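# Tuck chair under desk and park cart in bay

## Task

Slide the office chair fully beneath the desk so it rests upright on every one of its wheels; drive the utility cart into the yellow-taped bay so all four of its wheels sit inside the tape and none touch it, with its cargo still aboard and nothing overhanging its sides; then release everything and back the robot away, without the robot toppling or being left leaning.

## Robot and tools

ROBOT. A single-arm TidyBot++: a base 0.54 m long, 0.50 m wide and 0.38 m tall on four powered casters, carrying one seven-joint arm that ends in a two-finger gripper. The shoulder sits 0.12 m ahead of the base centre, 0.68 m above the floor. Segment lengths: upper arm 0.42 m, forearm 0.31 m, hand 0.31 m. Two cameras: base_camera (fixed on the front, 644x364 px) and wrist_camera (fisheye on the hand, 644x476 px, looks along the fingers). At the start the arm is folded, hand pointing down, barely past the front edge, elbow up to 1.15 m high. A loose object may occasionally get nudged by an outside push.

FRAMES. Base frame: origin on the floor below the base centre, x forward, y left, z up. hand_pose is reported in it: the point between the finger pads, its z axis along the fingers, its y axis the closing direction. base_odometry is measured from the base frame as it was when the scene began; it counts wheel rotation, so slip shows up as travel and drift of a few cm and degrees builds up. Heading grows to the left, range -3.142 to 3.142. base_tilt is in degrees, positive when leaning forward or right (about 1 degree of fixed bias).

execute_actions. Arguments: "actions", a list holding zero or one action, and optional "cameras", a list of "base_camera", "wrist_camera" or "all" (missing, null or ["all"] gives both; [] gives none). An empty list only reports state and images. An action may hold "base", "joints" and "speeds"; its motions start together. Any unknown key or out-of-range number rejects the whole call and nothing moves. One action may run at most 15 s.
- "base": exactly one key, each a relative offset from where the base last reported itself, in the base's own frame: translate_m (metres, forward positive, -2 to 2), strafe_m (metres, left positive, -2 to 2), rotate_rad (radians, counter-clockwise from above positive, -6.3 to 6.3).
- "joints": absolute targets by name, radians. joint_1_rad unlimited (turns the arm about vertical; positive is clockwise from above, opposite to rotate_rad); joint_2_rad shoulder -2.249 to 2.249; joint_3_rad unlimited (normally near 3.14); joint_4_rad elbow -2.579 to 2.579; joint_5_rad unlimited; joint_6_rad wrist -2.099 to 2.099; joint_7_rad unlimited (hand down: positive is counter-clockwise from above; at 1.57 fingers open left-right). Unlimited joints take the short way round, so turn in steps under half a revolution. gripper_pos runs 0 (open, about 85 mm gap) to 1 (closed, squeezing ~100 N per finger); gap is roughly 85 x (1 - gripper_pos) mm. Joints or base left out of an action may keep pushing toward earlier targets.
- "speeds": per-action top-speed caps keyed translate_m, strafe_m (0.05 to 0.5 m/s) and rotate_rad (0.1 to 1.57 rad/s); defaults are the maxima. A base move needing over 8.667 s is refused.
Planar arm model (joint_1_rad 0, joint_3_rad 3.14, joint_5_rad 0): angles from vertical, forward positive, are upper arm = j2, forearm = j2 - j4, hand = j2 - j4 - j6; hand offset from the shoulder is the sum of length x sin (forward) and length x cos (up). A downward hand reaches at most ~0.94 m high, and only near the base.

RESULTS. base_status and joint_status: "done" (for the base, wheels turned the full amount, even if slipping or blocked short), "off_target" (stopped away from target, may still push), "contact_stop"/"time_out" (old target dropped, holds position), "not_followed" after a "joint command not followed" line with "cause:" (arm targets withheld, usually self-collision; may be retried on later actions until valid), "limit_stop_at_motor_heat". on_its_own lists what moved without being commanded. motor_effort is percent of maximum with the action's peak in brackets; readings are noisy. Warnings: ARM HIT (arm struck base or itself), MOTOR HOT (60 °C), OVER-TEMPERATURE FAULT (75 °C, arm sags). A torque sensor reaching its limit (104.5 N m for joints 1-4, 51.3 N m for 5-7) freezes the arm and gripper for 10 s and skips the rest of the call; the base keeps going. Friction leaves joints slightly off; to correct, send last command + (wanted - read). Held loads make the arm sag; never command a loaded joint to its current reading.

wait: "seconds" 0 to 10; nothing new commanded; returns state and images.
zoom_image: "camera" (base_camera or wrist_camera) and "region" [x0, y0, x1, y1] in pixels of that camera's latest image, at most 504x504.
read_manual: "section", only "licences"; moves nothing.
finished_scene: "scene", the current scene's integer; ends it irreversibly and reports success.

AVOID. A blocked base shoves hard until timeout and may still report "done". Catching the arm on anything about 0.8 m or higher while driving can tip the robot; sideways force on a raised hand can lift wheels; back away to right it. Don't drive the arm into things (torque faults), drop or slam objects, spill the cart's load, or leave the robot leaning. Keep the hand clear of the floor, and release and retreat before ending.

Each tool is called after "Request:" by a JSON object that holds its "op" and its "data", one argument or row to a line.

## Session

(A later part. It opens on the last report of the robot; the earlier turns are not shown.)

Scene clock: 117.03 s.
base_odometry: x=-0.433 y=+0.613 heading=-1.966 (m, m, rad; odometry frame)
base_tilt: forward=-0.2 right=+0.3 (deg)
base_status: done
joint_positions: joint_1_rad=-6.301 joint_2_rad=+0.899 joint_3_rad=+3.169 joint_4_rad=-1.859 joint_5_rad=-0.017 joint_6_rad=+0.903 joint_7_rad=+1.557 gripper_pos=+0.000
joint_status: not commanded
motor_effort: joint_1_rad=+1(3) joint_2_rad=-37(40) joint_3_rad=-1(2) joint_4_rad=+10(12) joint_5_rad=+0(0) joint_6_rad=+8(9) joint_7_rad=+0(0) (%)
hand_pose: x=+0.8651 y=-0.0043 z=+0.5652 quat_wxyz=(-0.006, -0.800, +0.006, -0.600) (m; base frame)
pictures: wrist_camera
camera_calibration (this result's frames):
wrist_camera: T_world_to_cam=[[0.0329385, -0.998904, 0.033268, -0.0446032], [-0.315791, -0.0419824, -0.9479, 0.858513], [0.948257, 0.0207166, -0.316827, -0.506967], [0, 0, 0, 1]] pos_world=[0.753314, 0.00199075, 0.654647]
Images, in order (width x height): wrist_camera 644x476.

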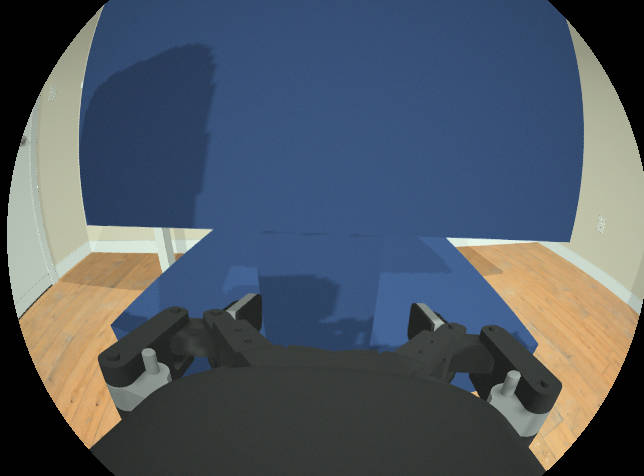

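Request:
{"op": "execute_actions", "data": {
  "actions": [
    {"base":{"strafe_m":0.012}}
  ],
  "cameras": []
}}

Request:
{"op": "execute_actions", "data": {
  "actions": [
    {"base":{"translate_m":0.06},"speeds":{"translate_m":0.1}}
  ],
  "cameras": ["wrist_camera"]
}}

Request:
{"op": "execute_actions", "data": {
  "actions": [
    {"joints":{"gripper_pos":1}}
  ],
  "cameras": []
}}

Request:
{"op": "execute_actions", "data": {
  "actions": [
    {"base":{"translate_m":0.3},"speeds":{"translate_m":0.15}}
  ]
}}

Scene clock: 120.90 s.
base_odometry: x=-0.422 y=+0.609 heading=-1.967 (m, m, rad; odometry frame)
base_tilt: forward=-0.2 right=+0.3 (deg)
base_status: done
joint_positions: joint_1_rad=-6.305 joint_2_rad=+0.899 joint_3_rad=+3.169 joint_4_rad=-1.859 joint_5_rad=-0.016 joint_6_rad=+0.903 joint_7_rad=+1.557 gripper_pos=+0.000
joint_status: not commanded
motor_effort: joint_1_rad=+2(2) joint_2_rad=-37(39) joint_3_rad=+0(2) joint_4_rad=+12(11) joint_5_rad=+0(1) joint_6_rad=+8(8) joint_7_rad=+0(0) (%)
hand_pose: x=+0.8651 y=-0.0015 z=+0.5652 quat_wxyz=(-0.005, -0.800, +0.005, -0.600) (m; base frame)
pictures: none
No camera images: the call's "cameras" was empty. Leave "cameras" out to get every camera's image.

Scene clock: 122.07 s.
base_odometry: x=-0.445 y=+0.553 heading=-1.966 (m, m, rad; odometry frame)
base_tilt: forward=-0.2 right=+0.3 (deg)
base_status: done
joint_positions: joint_1_rad=-6.305 joint_2_rad=+0.899 joint_3_rad=+3.169 joint_4_rad=-1.858 joint_5_rad=-0.016 joint_6_rad=+0.903 joint_7_rad=+1.557 gripper_pos=+0.000
joint_status: not commanded
motor_effort: joint_1_rad=+1(2) joint_2_rad=-37(40) joint_3_rad=-1(2) joint_4_rad=+11(12) joint_5_rad=+0(1) joint_6_rad=+8(9) joint_7_rad=+0(0) (%)
hand_pose: x=+0.8655 y=-0.0015 z=+0.5655 quat_wxyz=(-0.005, -0.800, +0.005, -0.601) (m; base frame)
pictures: wrist_camera
camera_calibration (this result's frames):
wrist_camera: T_world_to_cam=[[0.0367051, -0.998766, 0.0334557, -0.0451884], [-0.314754, -0.0433287, -0.948184, 0.85837], [0.948463, 0.0242729, -0.315956, -0.507911], [0, 0, 0, 1]] pos_world=[0.753569, 0.00438795, 0.654927]
Images, in order (width x height): wrist_camera 644x476.

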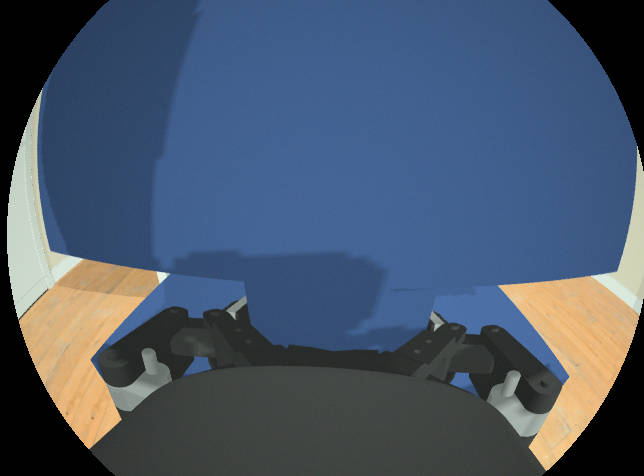

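Scene clock: 123.17 s.
base_odometry: x=-0.445 y=+0.553 heading=-1.966 (m, m, rad; odometry frame)
base_tilt: forward=-0.2 right=+0.3 (deg)
base_status: not commanded
joint_positions: joint_1_rad=-6.304 joint_2_rad=+0.898 joint_3_rad=+3.170 joint_4_rad=-1.859 joint_5_rad=-0.015 joint_6_rad=+0.903 joint_7_rad=+1.557 gripper_pos=+0.094
joint_status: gripper_pos off_target (ended at +0.094, target +1.000)
motor_effort: joint_1_rad=+1(3) joint_2_rad=-37(38) joint_3_rad=+0(4) joint_4_rad=+12(15) joint_5_rad=+0(2) joint_6_rad=+8(9) joint_7_rad=+0(2) (%)
hand_pose: x=+0.8651 y=-0.0028 z=+0.5658 quat_wxyz=(-0.006, -0.800, +0.005, -0.601) (m; base frame)
pictures: none
No camera images: the call's "cameras" was empty. Leave "cameras" out to get every camera's image.

Scene clock: 125.83 s.
base_odometry: x=-0.561 y=+0.276 heading=-1.966 (m, m, rad; odometry frame)
base_tilt: forward=-0.2 right=+0.3 (deg)
base_status: done
joint_positions: joint_1_rad=-6.328 joint_2_rad=+0.892 joint_3_rad=+3.157 joint_4_rad=-1.870 joint_5_rad=+0.013 joint_6_rad=+0.903 joint_7_rad=+1.556 gripper_pos=+0.094
joint_status: not commanded
motor_effort: joint_1_rad=+9(9) joint_2_rad=-37(39) joint_3_rad=+5(5) joint_4_rad=+13(23) joint_5_rad=-6(6) joint_6_rad=+9(10) joint_7_rad=-1(2) (%)
hand_pose: x=+0.8611 y=+0.0291 z=+0.5657 quat_wxyz=(+0.012, -0.801, -0.018, -0.598) (m; base frame)
pictures: base_camera, wrist_camera
camera_calibration (this result's frames):
wrist_camera: T_world_to_cam=[[0.0939768, -0.995007, 0.0336198, -0.0639849], [-0.316979, -0.0619159, -0.946409, 0.859892], [0.943765, 0.0782837, -0.321215, -0.498973], [0, 0, 0, 1]] pos_world=[0.749494, 0.028637, 0.655684]
Images, in order (width x height): base_camera 644x364, wrist_camera 644x476.

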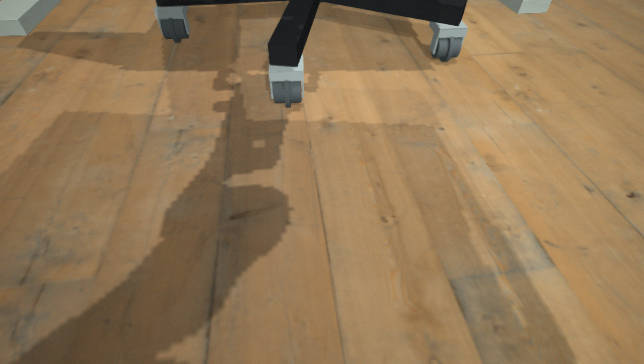

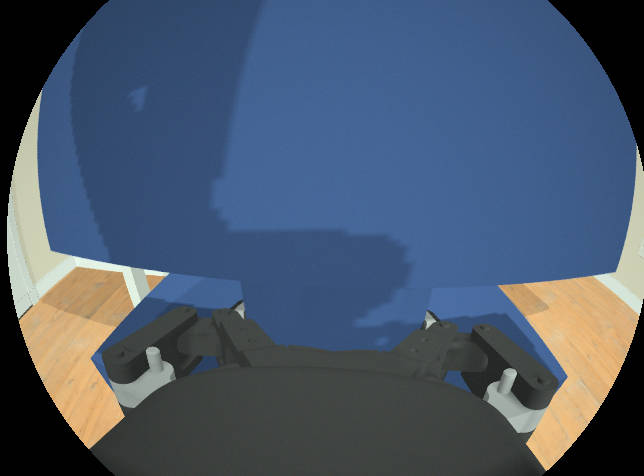

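Request:
{"op": "execute_actions", "data": {
  "actions": [
    {"base":{"rotate_rad":0.07},"speeds":{"rotate_rad":0.2}}
  ],
  "cameras": []
}}

Request:
{"op": "execute_actions", "data": {
  "actions": [
    {"base":{"translate_m":0.12},"speeds":{"translate_m":0.08}}
  ]
}}

Scene clock: 129.13 s.
base_odometry: x=-0.561 y=+0.276 heading=-1.897 (m, m, rad; odometry frame)
base_tilt: forward=-0.3 right=+0.3 (deg)
base_status: done
joint_positions: joint_1_rad=-6.282 joint_2_rad=+0.892 joint_3_rad=+3.179 joint_4_rad=-1.871 joint_5_rad=-0.009 joint_6_rad=+0.903 joint_7_rad=+1.547 gripper_pos=+0.094
joint_status: not commanded
motor_effort: joint_1_rad=-3(4) joint_2_rad=-36(38) joint_3_rad=-2(3) joint_4_rad=+17(17) joint_5_rad=+3(5) joint_6_rad=+9(10) joint_7_rad=+3(3) (%)
hand_pose: x=+0.8612 y=-0.0230 z=+0.5656 quat_wxyz=(-0.013, -0.801, +0.015, -0.598) (m; base frame)
pictures: none
No camera images: the call's "cameras" was empty. Leave "cameras" out to get every camera's image.

Scene clock: 131.17 s.
base_odometry: x=-0.599 y=+0.163 heading=-1.896 (m, m, rad; odometry frame)
base_tilt: forward=-0.2 right=+0.3 (deg)
base_status: done
joint_positions: joint_1_rad=-6.292 joint_2_rad=+0.889 joint_3_rad=+3.179 joint_4_rad=-1.875 joint_5_rad=-0.009 joint_6_rad=+0.903 joint_7_rad=+1.547 gripper_pos=+0.094
joint_status: not commanded
motor_effort: joint_1_rad=+2(5) joint_2_rad=-36(39) joint_3_rad=+1(3) joint_4_rad=+15(20) joint_5_rad=-1(5) joint_6_rad=+8(10) joint_7_rad=+1(3) (%)
hand_pose: x=+0.8599 y=-0.0154 z=+0.5656 quat_wxyz=(-0.010, -0.802, +0.011, -0.598) (m; base frame)
pictures: base_camera, wrist_camera
camera_calibration (this result's frames):
wrist_camera: T_world_to_cam=[[0.0208583, -0.999215, 0.0336779, -0.0453033], [-0.322593, -0.0386099, -0.94575, 0.861474], [0.946308, 0.00886243, -0.323146, -0.496602], [0, 0, 0, 1]] pos_world=[0.748789, -0.00760521, 0.655789]
Images, in order (width x height): base_camera 644x364, wrist_camera 644x476.

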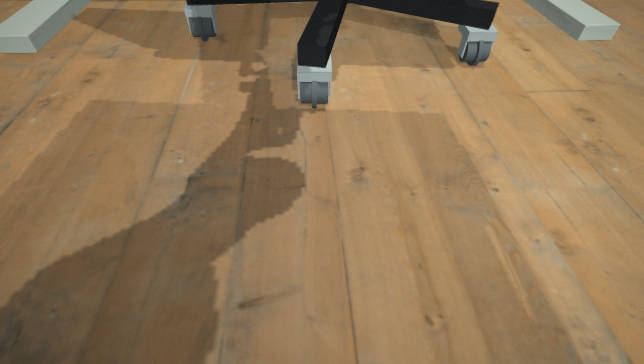

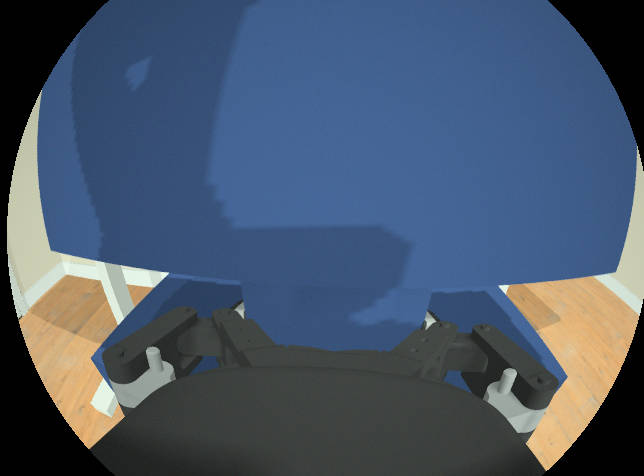

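Request:
{"op": "execute_actions", "data": {
  "actions": [
    {"base":{"translate_m":0.04},"speeds":{"translate_m":0.05}}
  ],
  "cameras": ["base_camera"]
}}

Scene clock: 133.83 s.
base_odometry: x=-0.611 y=+0.125 heading=-1.895 (m, m, rad; odometry frame)
base_tilt: forward=-0.3 right=+0.3 (deg)
base_status: done
joint_positions: joint_1_rad=-6.294 joint_2_rad=+0.886 joint_3_rad=+3.178 joint_4_rad=-1.881 joint_5_rad=-0.009 joint_6_rad=+0.903 joint_7_rad=+1.547 gripper_pos=+0.094
joint_status: not commanded
motor_effort: joint_1_rad=+2(4) joint_2_rad=-34(39) joint_3_rad=+1(3) joint_4_rad=+15(20) joint_5_rad=-1(4) joint_6_rad=+7(10) joint_7_rad=+0(2) (%)
hand_pose: x=+0.8582 y=-0.0131 z=+0.5654 quat_wxyz=(-0.009, -0.803, +0.010, -0.596) (m; base frame)
pictures: base_camera
Images, in order (width x height): base_camera 644x364.

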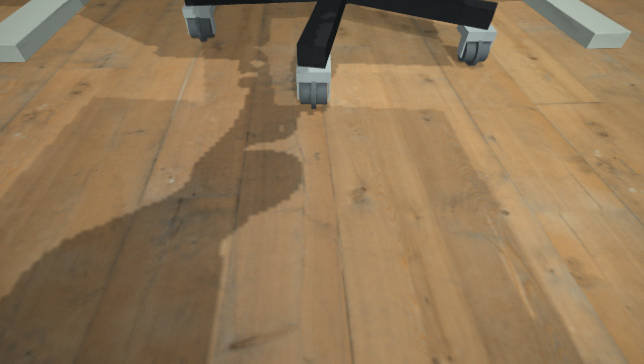

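Request:
{"op": "execute_actions", "data": {
  "actions": [
    {"base":{"translate_m":0.04},"speeds":{"translate_m":0.05}}
  ],
  "cameras": ["base_camera"]
}}

Scene clock: 135.97 s.
base_odometry: x=-0.624 y=+0.088 heading=-1.894 (m, m, rad; odometry frame)
base_tilt: forward=-0.3 right=+0.3 (deg)
base_status: done
joint_positions: joint_1_rad=-6.286 joint_2_rad=+0.841 joint_3_rad=+3.178 joint_4_rad=-1.966 joint_5_rad=+0.016 joint_6_rad=+0.903 joint_7_rad=+1.541 gripper_pos=+0.094
joint_status: not commanded
motor_effort: joint_1_rad=-5(7) joint_2_rad=-24(36) joint_3_rad=-1(4) joint_4_rad=+30(34) joint_5_rad=-6(7) joint_6_rad=+5(9) joint_7_rad=+3(4) (%)
hand_pose: x=+0.8303 y=-0.0128 z=+0.5635 quat_wxyz=(-0.006, -0.814, +0.005, -0.580) (m; base frame)
pictures: base_camera
Images, in order (width x height): base_camera 644x364.

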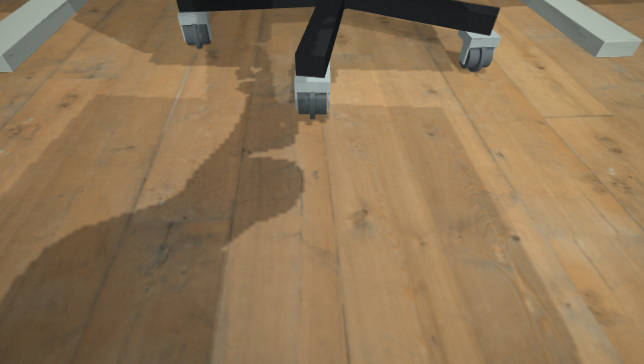

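Request:
{"op": "execute_actions", "data": {
  "actions": [
    {"base":{"translate_m":-0.03},"joints":{"gripper_pos":0}}
  ],
  "cameras": []
}}

Request:
{"op": "execute_actions", "data": {
  "actions": [
    {"base":{"translate_m":-0.4}}
  ],
  "cameras": ["wrist_camera"]
}}

Request:
{"op": "execute_actions", "data": {
  "actions": [
    {"base":{"strafe_m":-1.0},"joints":{"joint_2_rad":-0.3,"joint_4_rad":-1.6,"joint_6_rad":-1.1}}
  ],
  "cameras": []
}}

Request:
{"op": "execute_actions", "data": {
  "actions": [
    {"base":{"rotate_rad":-3.11}}
  ]
}}

Scene clock: 141.90 s.
base_odometry: x=-0.614 y=+0.116 heading=-1.894 (m, m, rad; odometry frame)
base_tilt: forward=-0.2 right=+0.3 (deg)
base_status: done
joint_positions: joint_1_rad=-6.289 joint_2_rad=+0.894 joint_3_rad=+3.179 joint_4_rad=-1.862 joint_5_rad=+0.016 joint_6_rad=+0.903 joint_7_rad=+1.541 gripper_pos=+0.000
joint_status: all done
motor_effort: joint_1_rad=-1(6) joint_2_rad=-38(40) joint_3_rad=-2(5) joint_4_rad=+12(28) joint_5_rad=+1(6) joint_6_rad=+9(11) joint_7_rad=+0(3) (%)
hand_pose: x=+0.8644 y=-0.0108 z=+0.5672 quat_wxyz=(-0.006, -0.800, +0.002, -0.601) (m; base frame)
pictures: none
No camera images: the call's "cameras" was empty. Leave "cameras" out to get every camera's image.

Scene clock: 144.20 s.
base_odometry: x=-0.487 y=+0.496 heading=-1.894 (m, m, rad; odometry frame)
base_tilt: forward=-0.3 right=+0.3 (deg)
base_status: done
joint_positions: joint_1_rad=-6.291 joint_2_rad=+0.895 joint_3_rad=+3.178 joint_4_rad=-1.855 joint_5_rad=+0.016 joint_6_rad=+0.903 joint_7_rad=+1.541 gripper_pos=+0.000
joint_status: not commanded
motor_effort: joint_1_rad=+1(0) joint_2_rad=-38(41) joint_3_rad=-1(1) joint_4_rad=+11(13) joint_5_rad=+0(1) joint_6_rad=+8(9) joint_7_rad=+0(0) (%)
hand_pose: x=+0.8669 y=-0.0090 z=+0.5695 quat_wxyz=(-0.005, -0.798, +0.001, -0.603) (m; base frame)
pictures: wrist_camera
camera_calibration (this result's frames):
wrist_camera: T_world_to_cam=[[0.0428157, -0.998367, 0.0378149, -0.0605884], [-0.308743, -0.0492187, -0.949871, 0.857921], [0.950181, 0.0289943, -0.310346, -0.512428], [0, 0, 0, 1]] pos_world=[0.754371, -0.00340614, 0.658176]
Images, in order (width x height): wrist_camera 644x476.

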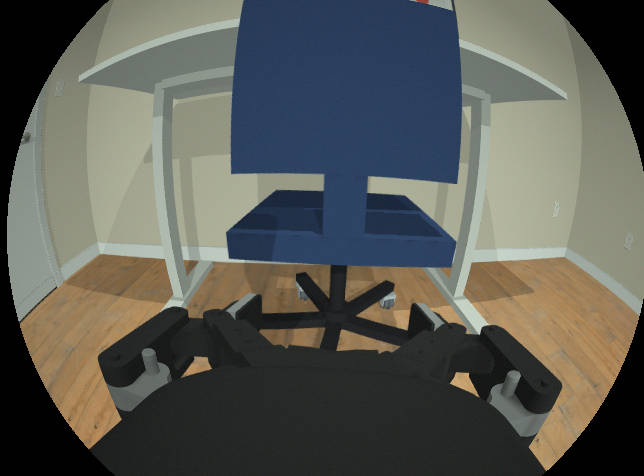

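Scene clock: 147.57 s.
base_odometry: x=-1.436 y=+0.814 heading=-1.894 (m, m, rad; odometry frame)
base_tilt: forward=-0.3 right=+0.3 (deg)
base_status: done
joint_positions: joint_1_rad=-6.302 joint_2_rad=-0.300 joint_3_rad=+3.178 joint_4_rad=-1.616 joint_5_rad=+0.016 joint_6_rad=-1.060 joint_7_rad=+1.541 gripper_pos=+0.000
joint_status: all done
motor_effort: joint_1_rad=+1(5) joint_2_rad=-9(40) joint_3_rad=+0(2) joint_4_rad=+19(19) joint_5_rad=+0(1) joint_6_rad=+6(9) joint_7_rad=+0(0) (%)
hand_pose: x=+0.5148 y=-0.0123 z=+0.9387 quat_wxyz=(-0.001, -0.927, +0.022, -0.374) (m; base frame)
pictures: none
No camera images: the call's "cameras" was empty. Leave "cameras" out to get every camera's image.

Scene clock: 150.83 s.
base_odometry: x=-1.436 y=+0.814 heading=+1.280 (m, m, rad; odometry frame)
base_tilt: forward=-0.3 right=+0.3 (deg)
base_status: done
joint_positions: joint_1_rad=-6.302 joint_2_rad=-0.300 joint_3_rad=+3.177 joint_4_rad=-1.616 joint_5_rad=+0.016 joint_6_rad=-1.060 joint_7_rad=+1.541 gripper_pos=+0.000
joint_status: not commanded
motor_effort: joint_1_rad=+1(0) joint_2_rad=-8(10) joint_3_rad=+0(1) joint_4_rad=+19(20) joint_5_rad=+0(1) joint_6_rad=+6(6) joint_7_rad=+0(0) (%)
hand_pose: x=+0.5148 y=-0.0120 z=+0.9388 quat_wxyz=(-0.001, -0.927, +0.022, -0.374) (m; base frame)
pictures: base_camera, wrist_camera
camera_calibration (this result's frames):
wrist_camera: T_world_to_cam=[[0.0185009, -0.999733, -0.0138749, -0.00142352], [-0.746374, -0.00457589, -0.665511, 1.05879], [0.665269, 0.0226684, -0.746259, 0.492631], [0, 0, 0, 1]] pos_world=[0.462551, -0.00774537, 1.07225]
Images, in order (width x height): base_camera 644x364, wrist_camera 644x476.

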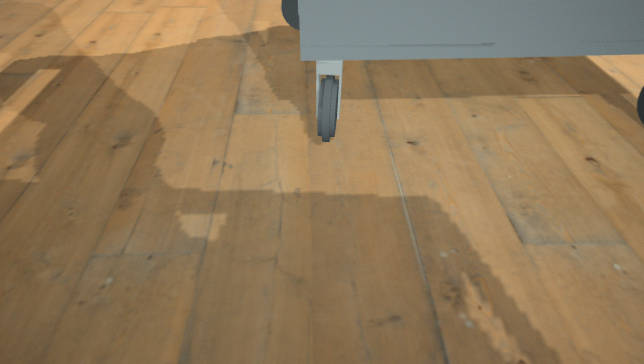

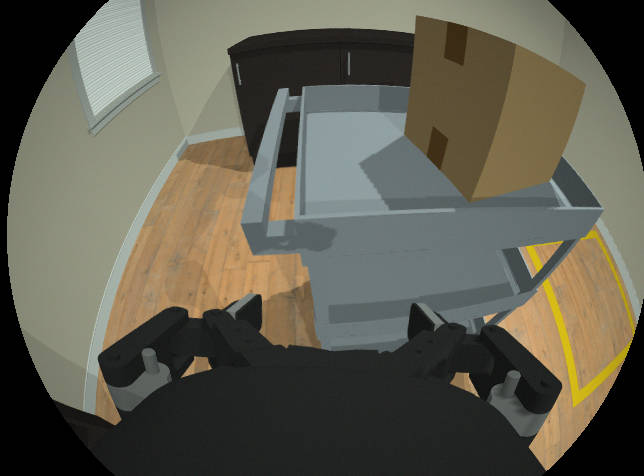

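Request:
{"op": "execute_actions", "data": {
  "actions": [
    {"base":{"strafe_m":0.36},"joints":{"joint_1_rad":-0.2}}
  ]
}}

Request:
{"op": "execute_actions", "data": {
  "actions": [
    {"base":{"translate_m":0.85}}
  ],
  "cameras": []
}}

Request:
{"op": "execute_actions", "data": {
  "actions": [
    {"base":{"strafe_m":-0.6},"speeds":{"strafe_m":0.12},"joints":{"joint_1_rad":1.4,"joint_2_rad":-0.6,"joint_4_rad":-1.5,"joint_6_rad":-1.6}}
  ]
}}

Scene clock: 156.80 s.
base_odometry: x=-1.781 y=+0.917 heading=+1.279 (m, m, rad; odometry frame)
base_tilt: forward=-0.3 right=+0.2 (deg)
base_status: done
joint_positions: joint_1_rad=-6.470 joint_2_rad=-0.300 joint_3_rad=+3.176 joint_4_rad=-1.616 joint_5_rad=+0.016 joint_6_rad=-1.060 joint_7_rad=+1.541 gripper_pos=+0.000
joint_status: all done
motor_effort: joint_1_rad=+1(1) joint_2_rad=-8(9) joint_3_rad=-1(3) joint_4_rad=+19(19) joint_5_rad=+0(1) joint_6_rad=+6(6) joint_7_rad=+0(0) (%)
hand_pose: x=+0.5111 y=+0.0552 z=+0.9388 quat_wxyz=(+0.031, -0.926, -0.057, -0.372) (m; base frame)
pictures: base_camera, wrist_camera
camera_calibration (this result's frames):
wrist_camera: T_world_to_cam=[[0.187131, -0.982242, -0.0135127, -0.0217056], [-0.734826, -0.130839, -0.665516, 1.05741], [0.65193, 0.134468, -0.746261, 0.494226], [0, 0, 0, 1]] pos_world=[0.458873, 0.0505727, 1.07225]
Images, in order (width x height): base_camera 644x364, wrist_camera 644x476.

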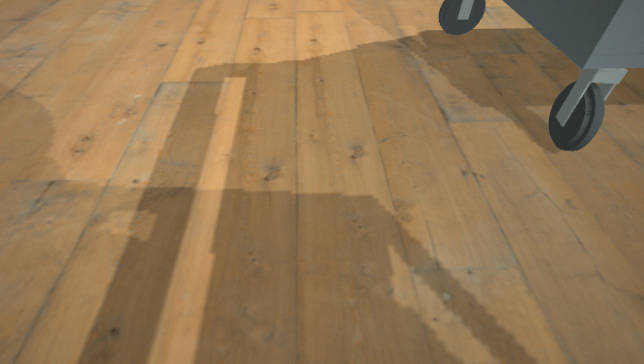

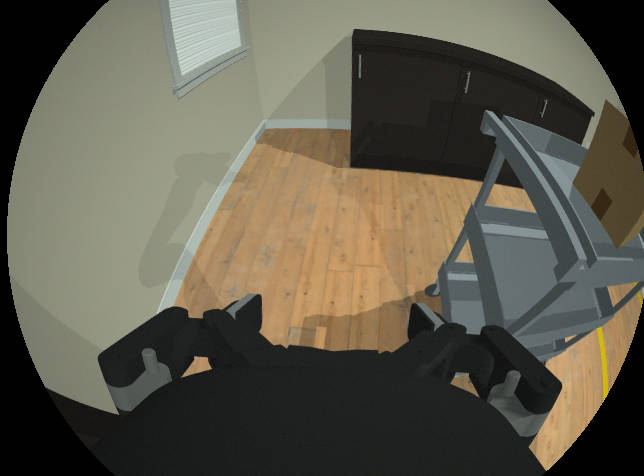

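Scene clock: 159.87 s.
base_odometry: x=-1.537 y=+1.732 heading=+1.280 (m, m, rad; odometry frame)
base_tilt: forward=-0.3 right=+0.3 (deg)
base_status: done
joint_positions: joint_1_rad=-6.470 joint_2_rad=-0.299 joint_3_rad=+3.176 joint_4_rad=-1.613 joint_5_rad=+0.016 joint_6_rad=-1.061 joint_7_rad=+1.541 gripper_pos=+0.000
joint_status: not commanded
motor_effort: joint_1_rad=+1(1) joint_2_rad=-8(12) joint_3_rad=+0(1) joint_4_rad=+19(20) joint_5_rad=+0(0) joint_6_rad=+6(6) joint_7_rad=+0(0) (%)
hand_pose: x=+0.5117 y=+0.0554 z=+0.9391 quat_wxyz=(+0.031, -0.926, -0.057, -0.372) (m; base frame)
pictures: none
No camera images: the call's "cameras" was empty. Leave "cameras" out to get every camera's image.

Scene clock: 165.60 s.
base_odometry: x=-0.962 y=+1.559 heading=+1.279 (m, m, rad; odometry frame)
base_tilt: forward=-0.3 right=+0.3 (deg)
base_status: done
joint_positions: joint_1_rad=-4.898 joint_2_rad=-0.593 joint_3_rad=+3.174 joint_4_rad=-1.517 joint_5_rad=+0.016 joint_6_rad=-1.556 joint_7_rad=+1.541 gripper_pos=+0.000
joint_status: all done
motor_effort: joint_1_rad=+1(3) joint_2_rad=+4(10) joint_3_rad=+0(3) joint_4_rad=+16(20) joint_5_rad=+0(1) joint_6_rad=+5(6) joint_7_rad=+0(0) (%)
hand_pose: x=+0.1431 y=-0.2061 z=+0.9746 quat_wxyz=(-0.206, -0.707, +0.628, -0.251) (m; base frame)
pictures: base_camera, wrist_camera
camera_calibration (this result's frames):
wrist_camera: T_world_to_cam=[[-0.982471, -0.184219, -0.0285274, 0.137462], [-0.133177, 0.800703, -0.584071, 0.803142], [0.130439, -0.570033, -0.811201, 0.788707], [0, 0, 0, 1]] pos_world=[0.139134, -0.168166, 1.11281]
Images, in order (width x height): base_camera 644x364, wrist_camera 644x476.

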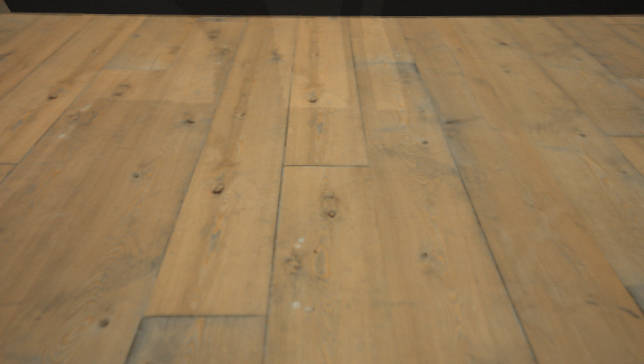

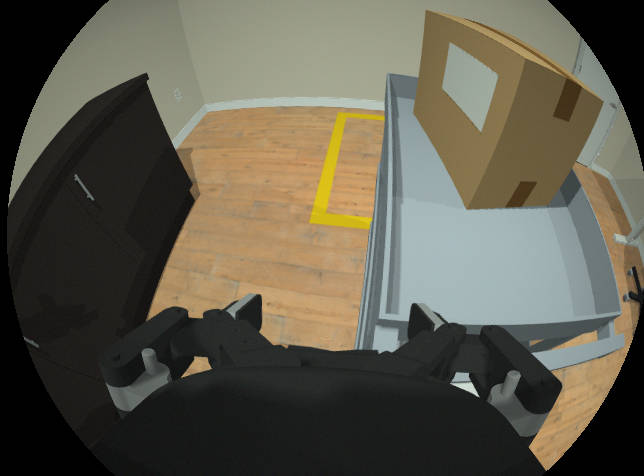

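Request:
{"op": "execute_actions", "data": {
  "actions": [
    {"base":{"strafe_m":-1.0},"speeds":{"strafe_m":0.15}}
  ]
}}

Request:
{"op": "execute_actions", "data": {
  "actions": [
    {"base":{"strafe_m":0.7}}
  ]
}}

Scene clock: 175.63 s.
base_odometry: x=-0.005 y=+1.271 heading=+1.279 (m, m, rad; odometry frame)
base_tilt: forward=-0.3 right=+0.3 (deg)
base_status: done
joint_positions: joint_1_rad=-4.898 joint_2_rad=-0.597 joint_3_rad=+3.174 joint_4_rad=-1.516 joint_5_rad=+0.016 joint_6_rad=-1.558 joint_7_rad=+1.541 gripper_pos=+0.000
joint_status: not commanded
motor_effort: joint_1_rad=+1(1) joint_2_rad=+4(7) joint_3_rad=+0(1) joint_4_rad=+17(17) joint_5_rad=+0(0) joint_6_rad=+5(6) joint_7_rad=+0(0) (%)
hand_pose: x=+0.1428 y=-0.2047 z=+0.9757 quat_wxyz=(-0.207, -0.707, +0.628, -0.252) (m; base frame)
pictures: base_camera, wrist_camera
camera_calibration (this result's frames):
wrist_camera: T_world_to_cam=[[-0.982462, -0.184263, -0.0285549, 0.137504], [-0.132755, 0.798768, -0.58681, 0.804774], [0.130936, -0.572728, -0.809221, 0.787841], [0, 0, 0, 1]] pos_world=[0.138774, -0.166272, 1.11371]
Images, in order (width x height): base_camera 644x364, wrist_camera 644x476.

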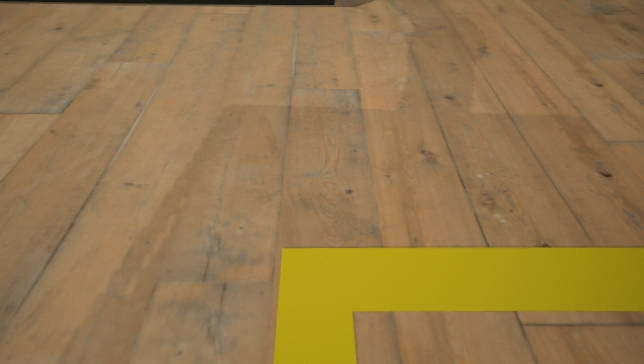

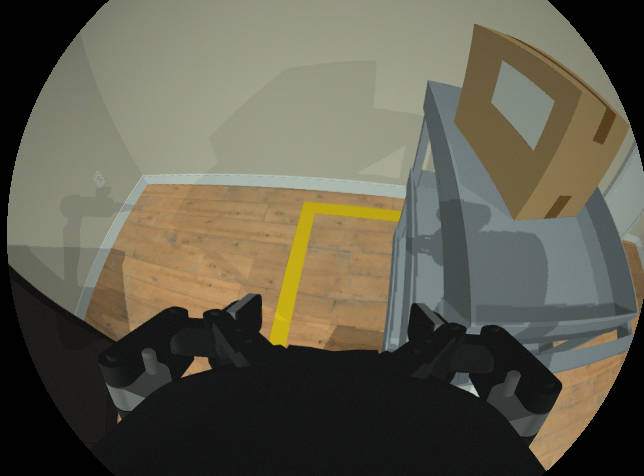

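Scene clock: 178.57 s.
base_odometry: x=-0.675 y=+1.473 heading=+1.279 (m, m, rad; odometry frame)
base_tilt: forward=-0.3 right=+0.3 (deg)
base_status: done
joint_positions: joint_1_rad=-4.897 joint_2_rad=-0.600 joint_3_rad=+3.174 joint_4_rad=-1.514 joint_5_rad=+0.014 joint_6_rad=-1.559 joint_7_rad=+1.541 gripper_pos=+0.000
joint_status: not commanded
motor_effort: joint_1_rad=+1(1) joint_2_rad=+4(7) joint_3_rad=+0(1) joint_4_rad=+15(16) joint_5_rad=+0(0) joint_6_rad=+5(6) joint_7_rad=+0(0) (%)
hand_pose: x=+0.1429 y=-0.2035 z=+0.9770 quat_wxyz=(-0.208, -0.706, +0.628, -0.254) (m; base frame)
pictures: base_camera, wrist_camera
camera_calibration (this result's frames):
wrist_camera: T_world_to_cam=[[-0.982362, -0.184676, -0.0293277, 0.138485], [-0.132106, 0.796436, -0.590117, 0.8073], [0.132338, -0.575834, -0.806785, 0.786354], [0, 0, 0, 1]] pos_world=[0.138627, -0.164579, 1.11488]
Images, in order (width x height): base_camera 644x364, wrist_camera 644x476.

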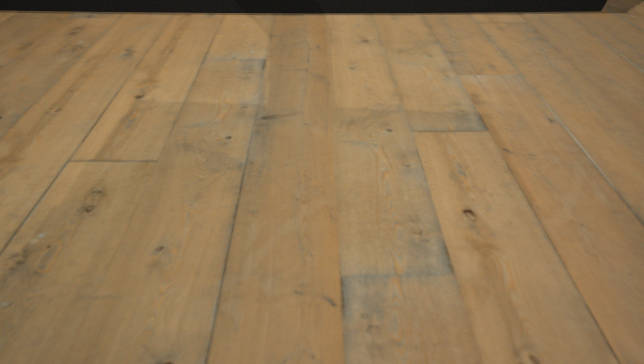

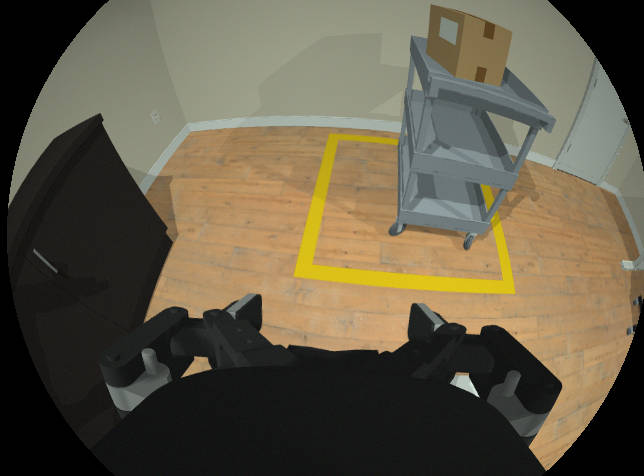

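Request:
{"op": "execute_actions", "data": {
  "actions": [
    {"base":{"translate_m":-0.9},"joints":{"joint_1_rad":0,"joint_2_rad":-0.9,"joint_4_rad":-1.9}}
  ],
  "cameras": []
}}

Request:
{"op": "execute_actions", "data": {
  "actions": [
    {"base":{"strafe_m":-1.25}}
  ]
}}

Scene clock: 183.37 s.
base_odometry: x=-0.935 y=+0.612 heading=+1.278 (m, m, rad; odometry frame)
base_tilt: forward=-0.3 right=+0.3 (deg)
base_status: done
joint_positions: joint_1_rad=-6.269 joint_2_rad=-0.896 joint_3_rad=+3.174 joint_4_rad=-1.882 joint_5_rad=+0.014 joint_6_rad=-1.559 joint_7_rad=+1.541 gripper_pos=+0.000
joint_status: all done
motor_effort: joint_1_rad=+1(0) joint_2_rad=+11(12) joint_3_rad=+0(2) joint_4_rad=+16(16) joint_5_rad=+0(1) joint_6_rad=+5(6) joint_7_rad=+0(0) (%)
hand_pose: x=+0.2275 y=-0.0113 z=+0.8608 quat_wxyz=(+0.004, -0.955, +0.036, -0.294) (m; base frame)
pictures: none
No camera images: the call's "cameras" was empty. Leave "cameras" out to get every camera's image.

Scene clock: 187.23 s.
base_odometry: x=+0.262 y=+0.251 heading=+1.278 (m, m, rad; odometry frame)
base_tilt: forward=-0.3 right=+0.3 (deg)
base_status: done
joint_positions: joint_1_rad=-6.271 joint_2_rad=-0.896 joint_3_rad=+3.174 joint_4_rad=-1.883 joint_5_rad=+0.014 joint_6_rad=-1.559 joint_7_rad=+1.541 gripper_pos=+0.000
joint_status: not commanded
motor_effort: joint_1_rad=+1(0) joint_2_rad=+11(12) joint_3_rad=+0(2) joint_4_rad=+16(16) joint_5_rad=+0(1) joint_6_rad=+5(5) joint_7_rad=+0(0) (%)
hand_pose: x=+0.2275 y=-0.0110 z=+0.8606 quat_wxyz=(+0.005, -0.955, +0.035, -0.293) (m; base frame)
pictures: base_camera, wrist_camera
camera_calibration (this result's frames):
wrist_camera: T_world_to_cam=[[-0.00547857, -0.999248, -0.0383922, 0.0303523], [-0.847855, 0.0249978, -0.529638, 0.698702], [0.5302, 0.0296493, -0.847354, 0.74319], [0, 0, 0, 1]] pos_world=[0.198526, -0.00917165, 1.00097]
Images, in order (width x height): base_camera 644x364, wrist_camera 644x476.

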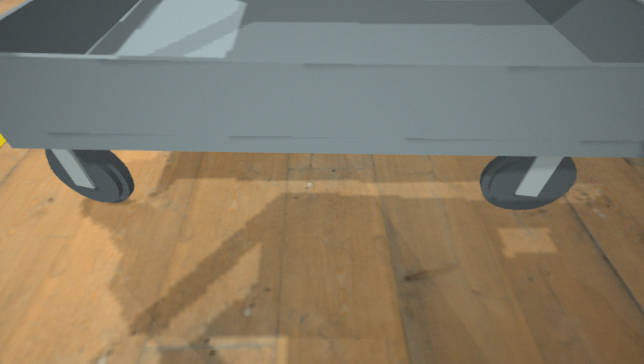

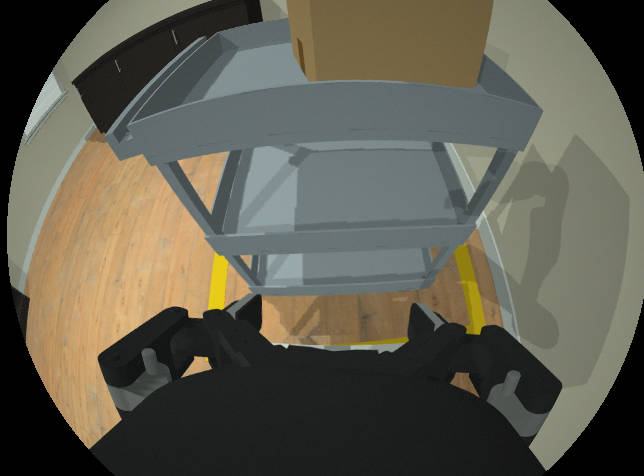

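Request:
{"op": "execute_actions", "data": {
  "actions": [
    {"base":{"translate_m":-0.45}}
  ]
}}

Request:
{"op": "finished_scene", "data": {
  "scene": 1
}}

Scene clock: 192.87 s.
base_odometry: x=+0.132 y=-0.180 heading=+1.279 (m, m, rad; odometry frame)
base_tilt: forward=-0.3 right=+0.3 (deg)
base_status: done
joint_positions: joint_1_rad=-6.271 joint_2_rad=-0.902 joint_3_rad=+3.174 joint_4_rad=-1.884 joint_5_rad=+0.014 joint_6_rad=-1.559 joint_7_rad=+1.541 gripper_pos=+0.000
joint_status: not commanded
motor_effort: joint_1_rad=+1(1) joint_2_rad=+11(14) joint_3_rad=+0(0) joint_4_rad=+16(16) joint_5_rad=+0(1) joint_6_rad=+5(6) joint_7_rad=+0(0) (%)
hand_pose: x=+0.2262 y=-0.0109 z=+0.8606 quat_wxyz=(+0.005, -0.955, +0.035, -0.296) (m; base frame)
pictures: base_camera, wrist_camera
camera_calibration (this result's frames):
wrist_camera: T_world_to_cam=[[-0.00525354, -0.999249, -0.0383871, 0.0303262], [-0.845229, 0.0249511, -0.533822, 0.700677], [0.534379, 0.0296415, -0.844725, 0.740711], [0, 0, 0, 1]] pos_world=[0.196571, -0.00913502, 1.0009]
Images, in order (width x height): base_camera 644x364, wrist_camera 644x476.

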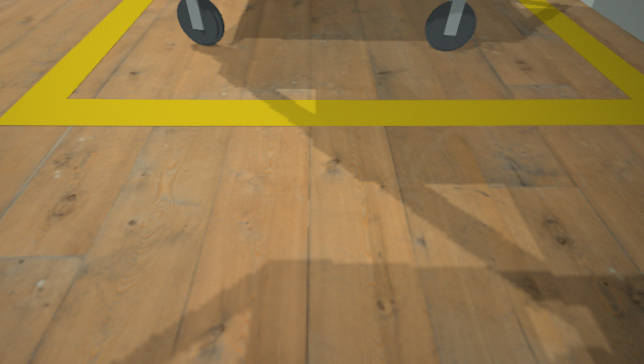

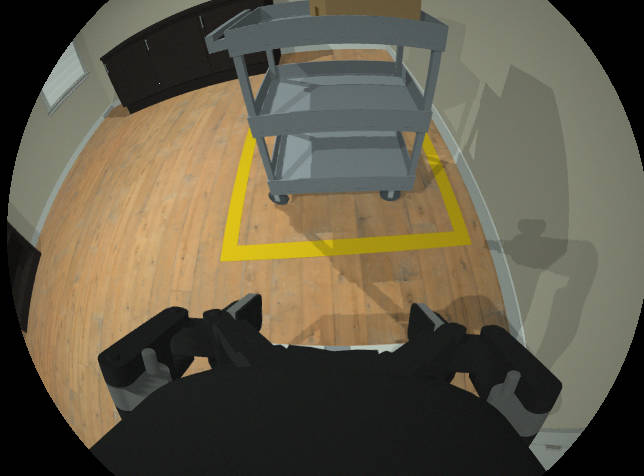

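The scene is finished: the task was done.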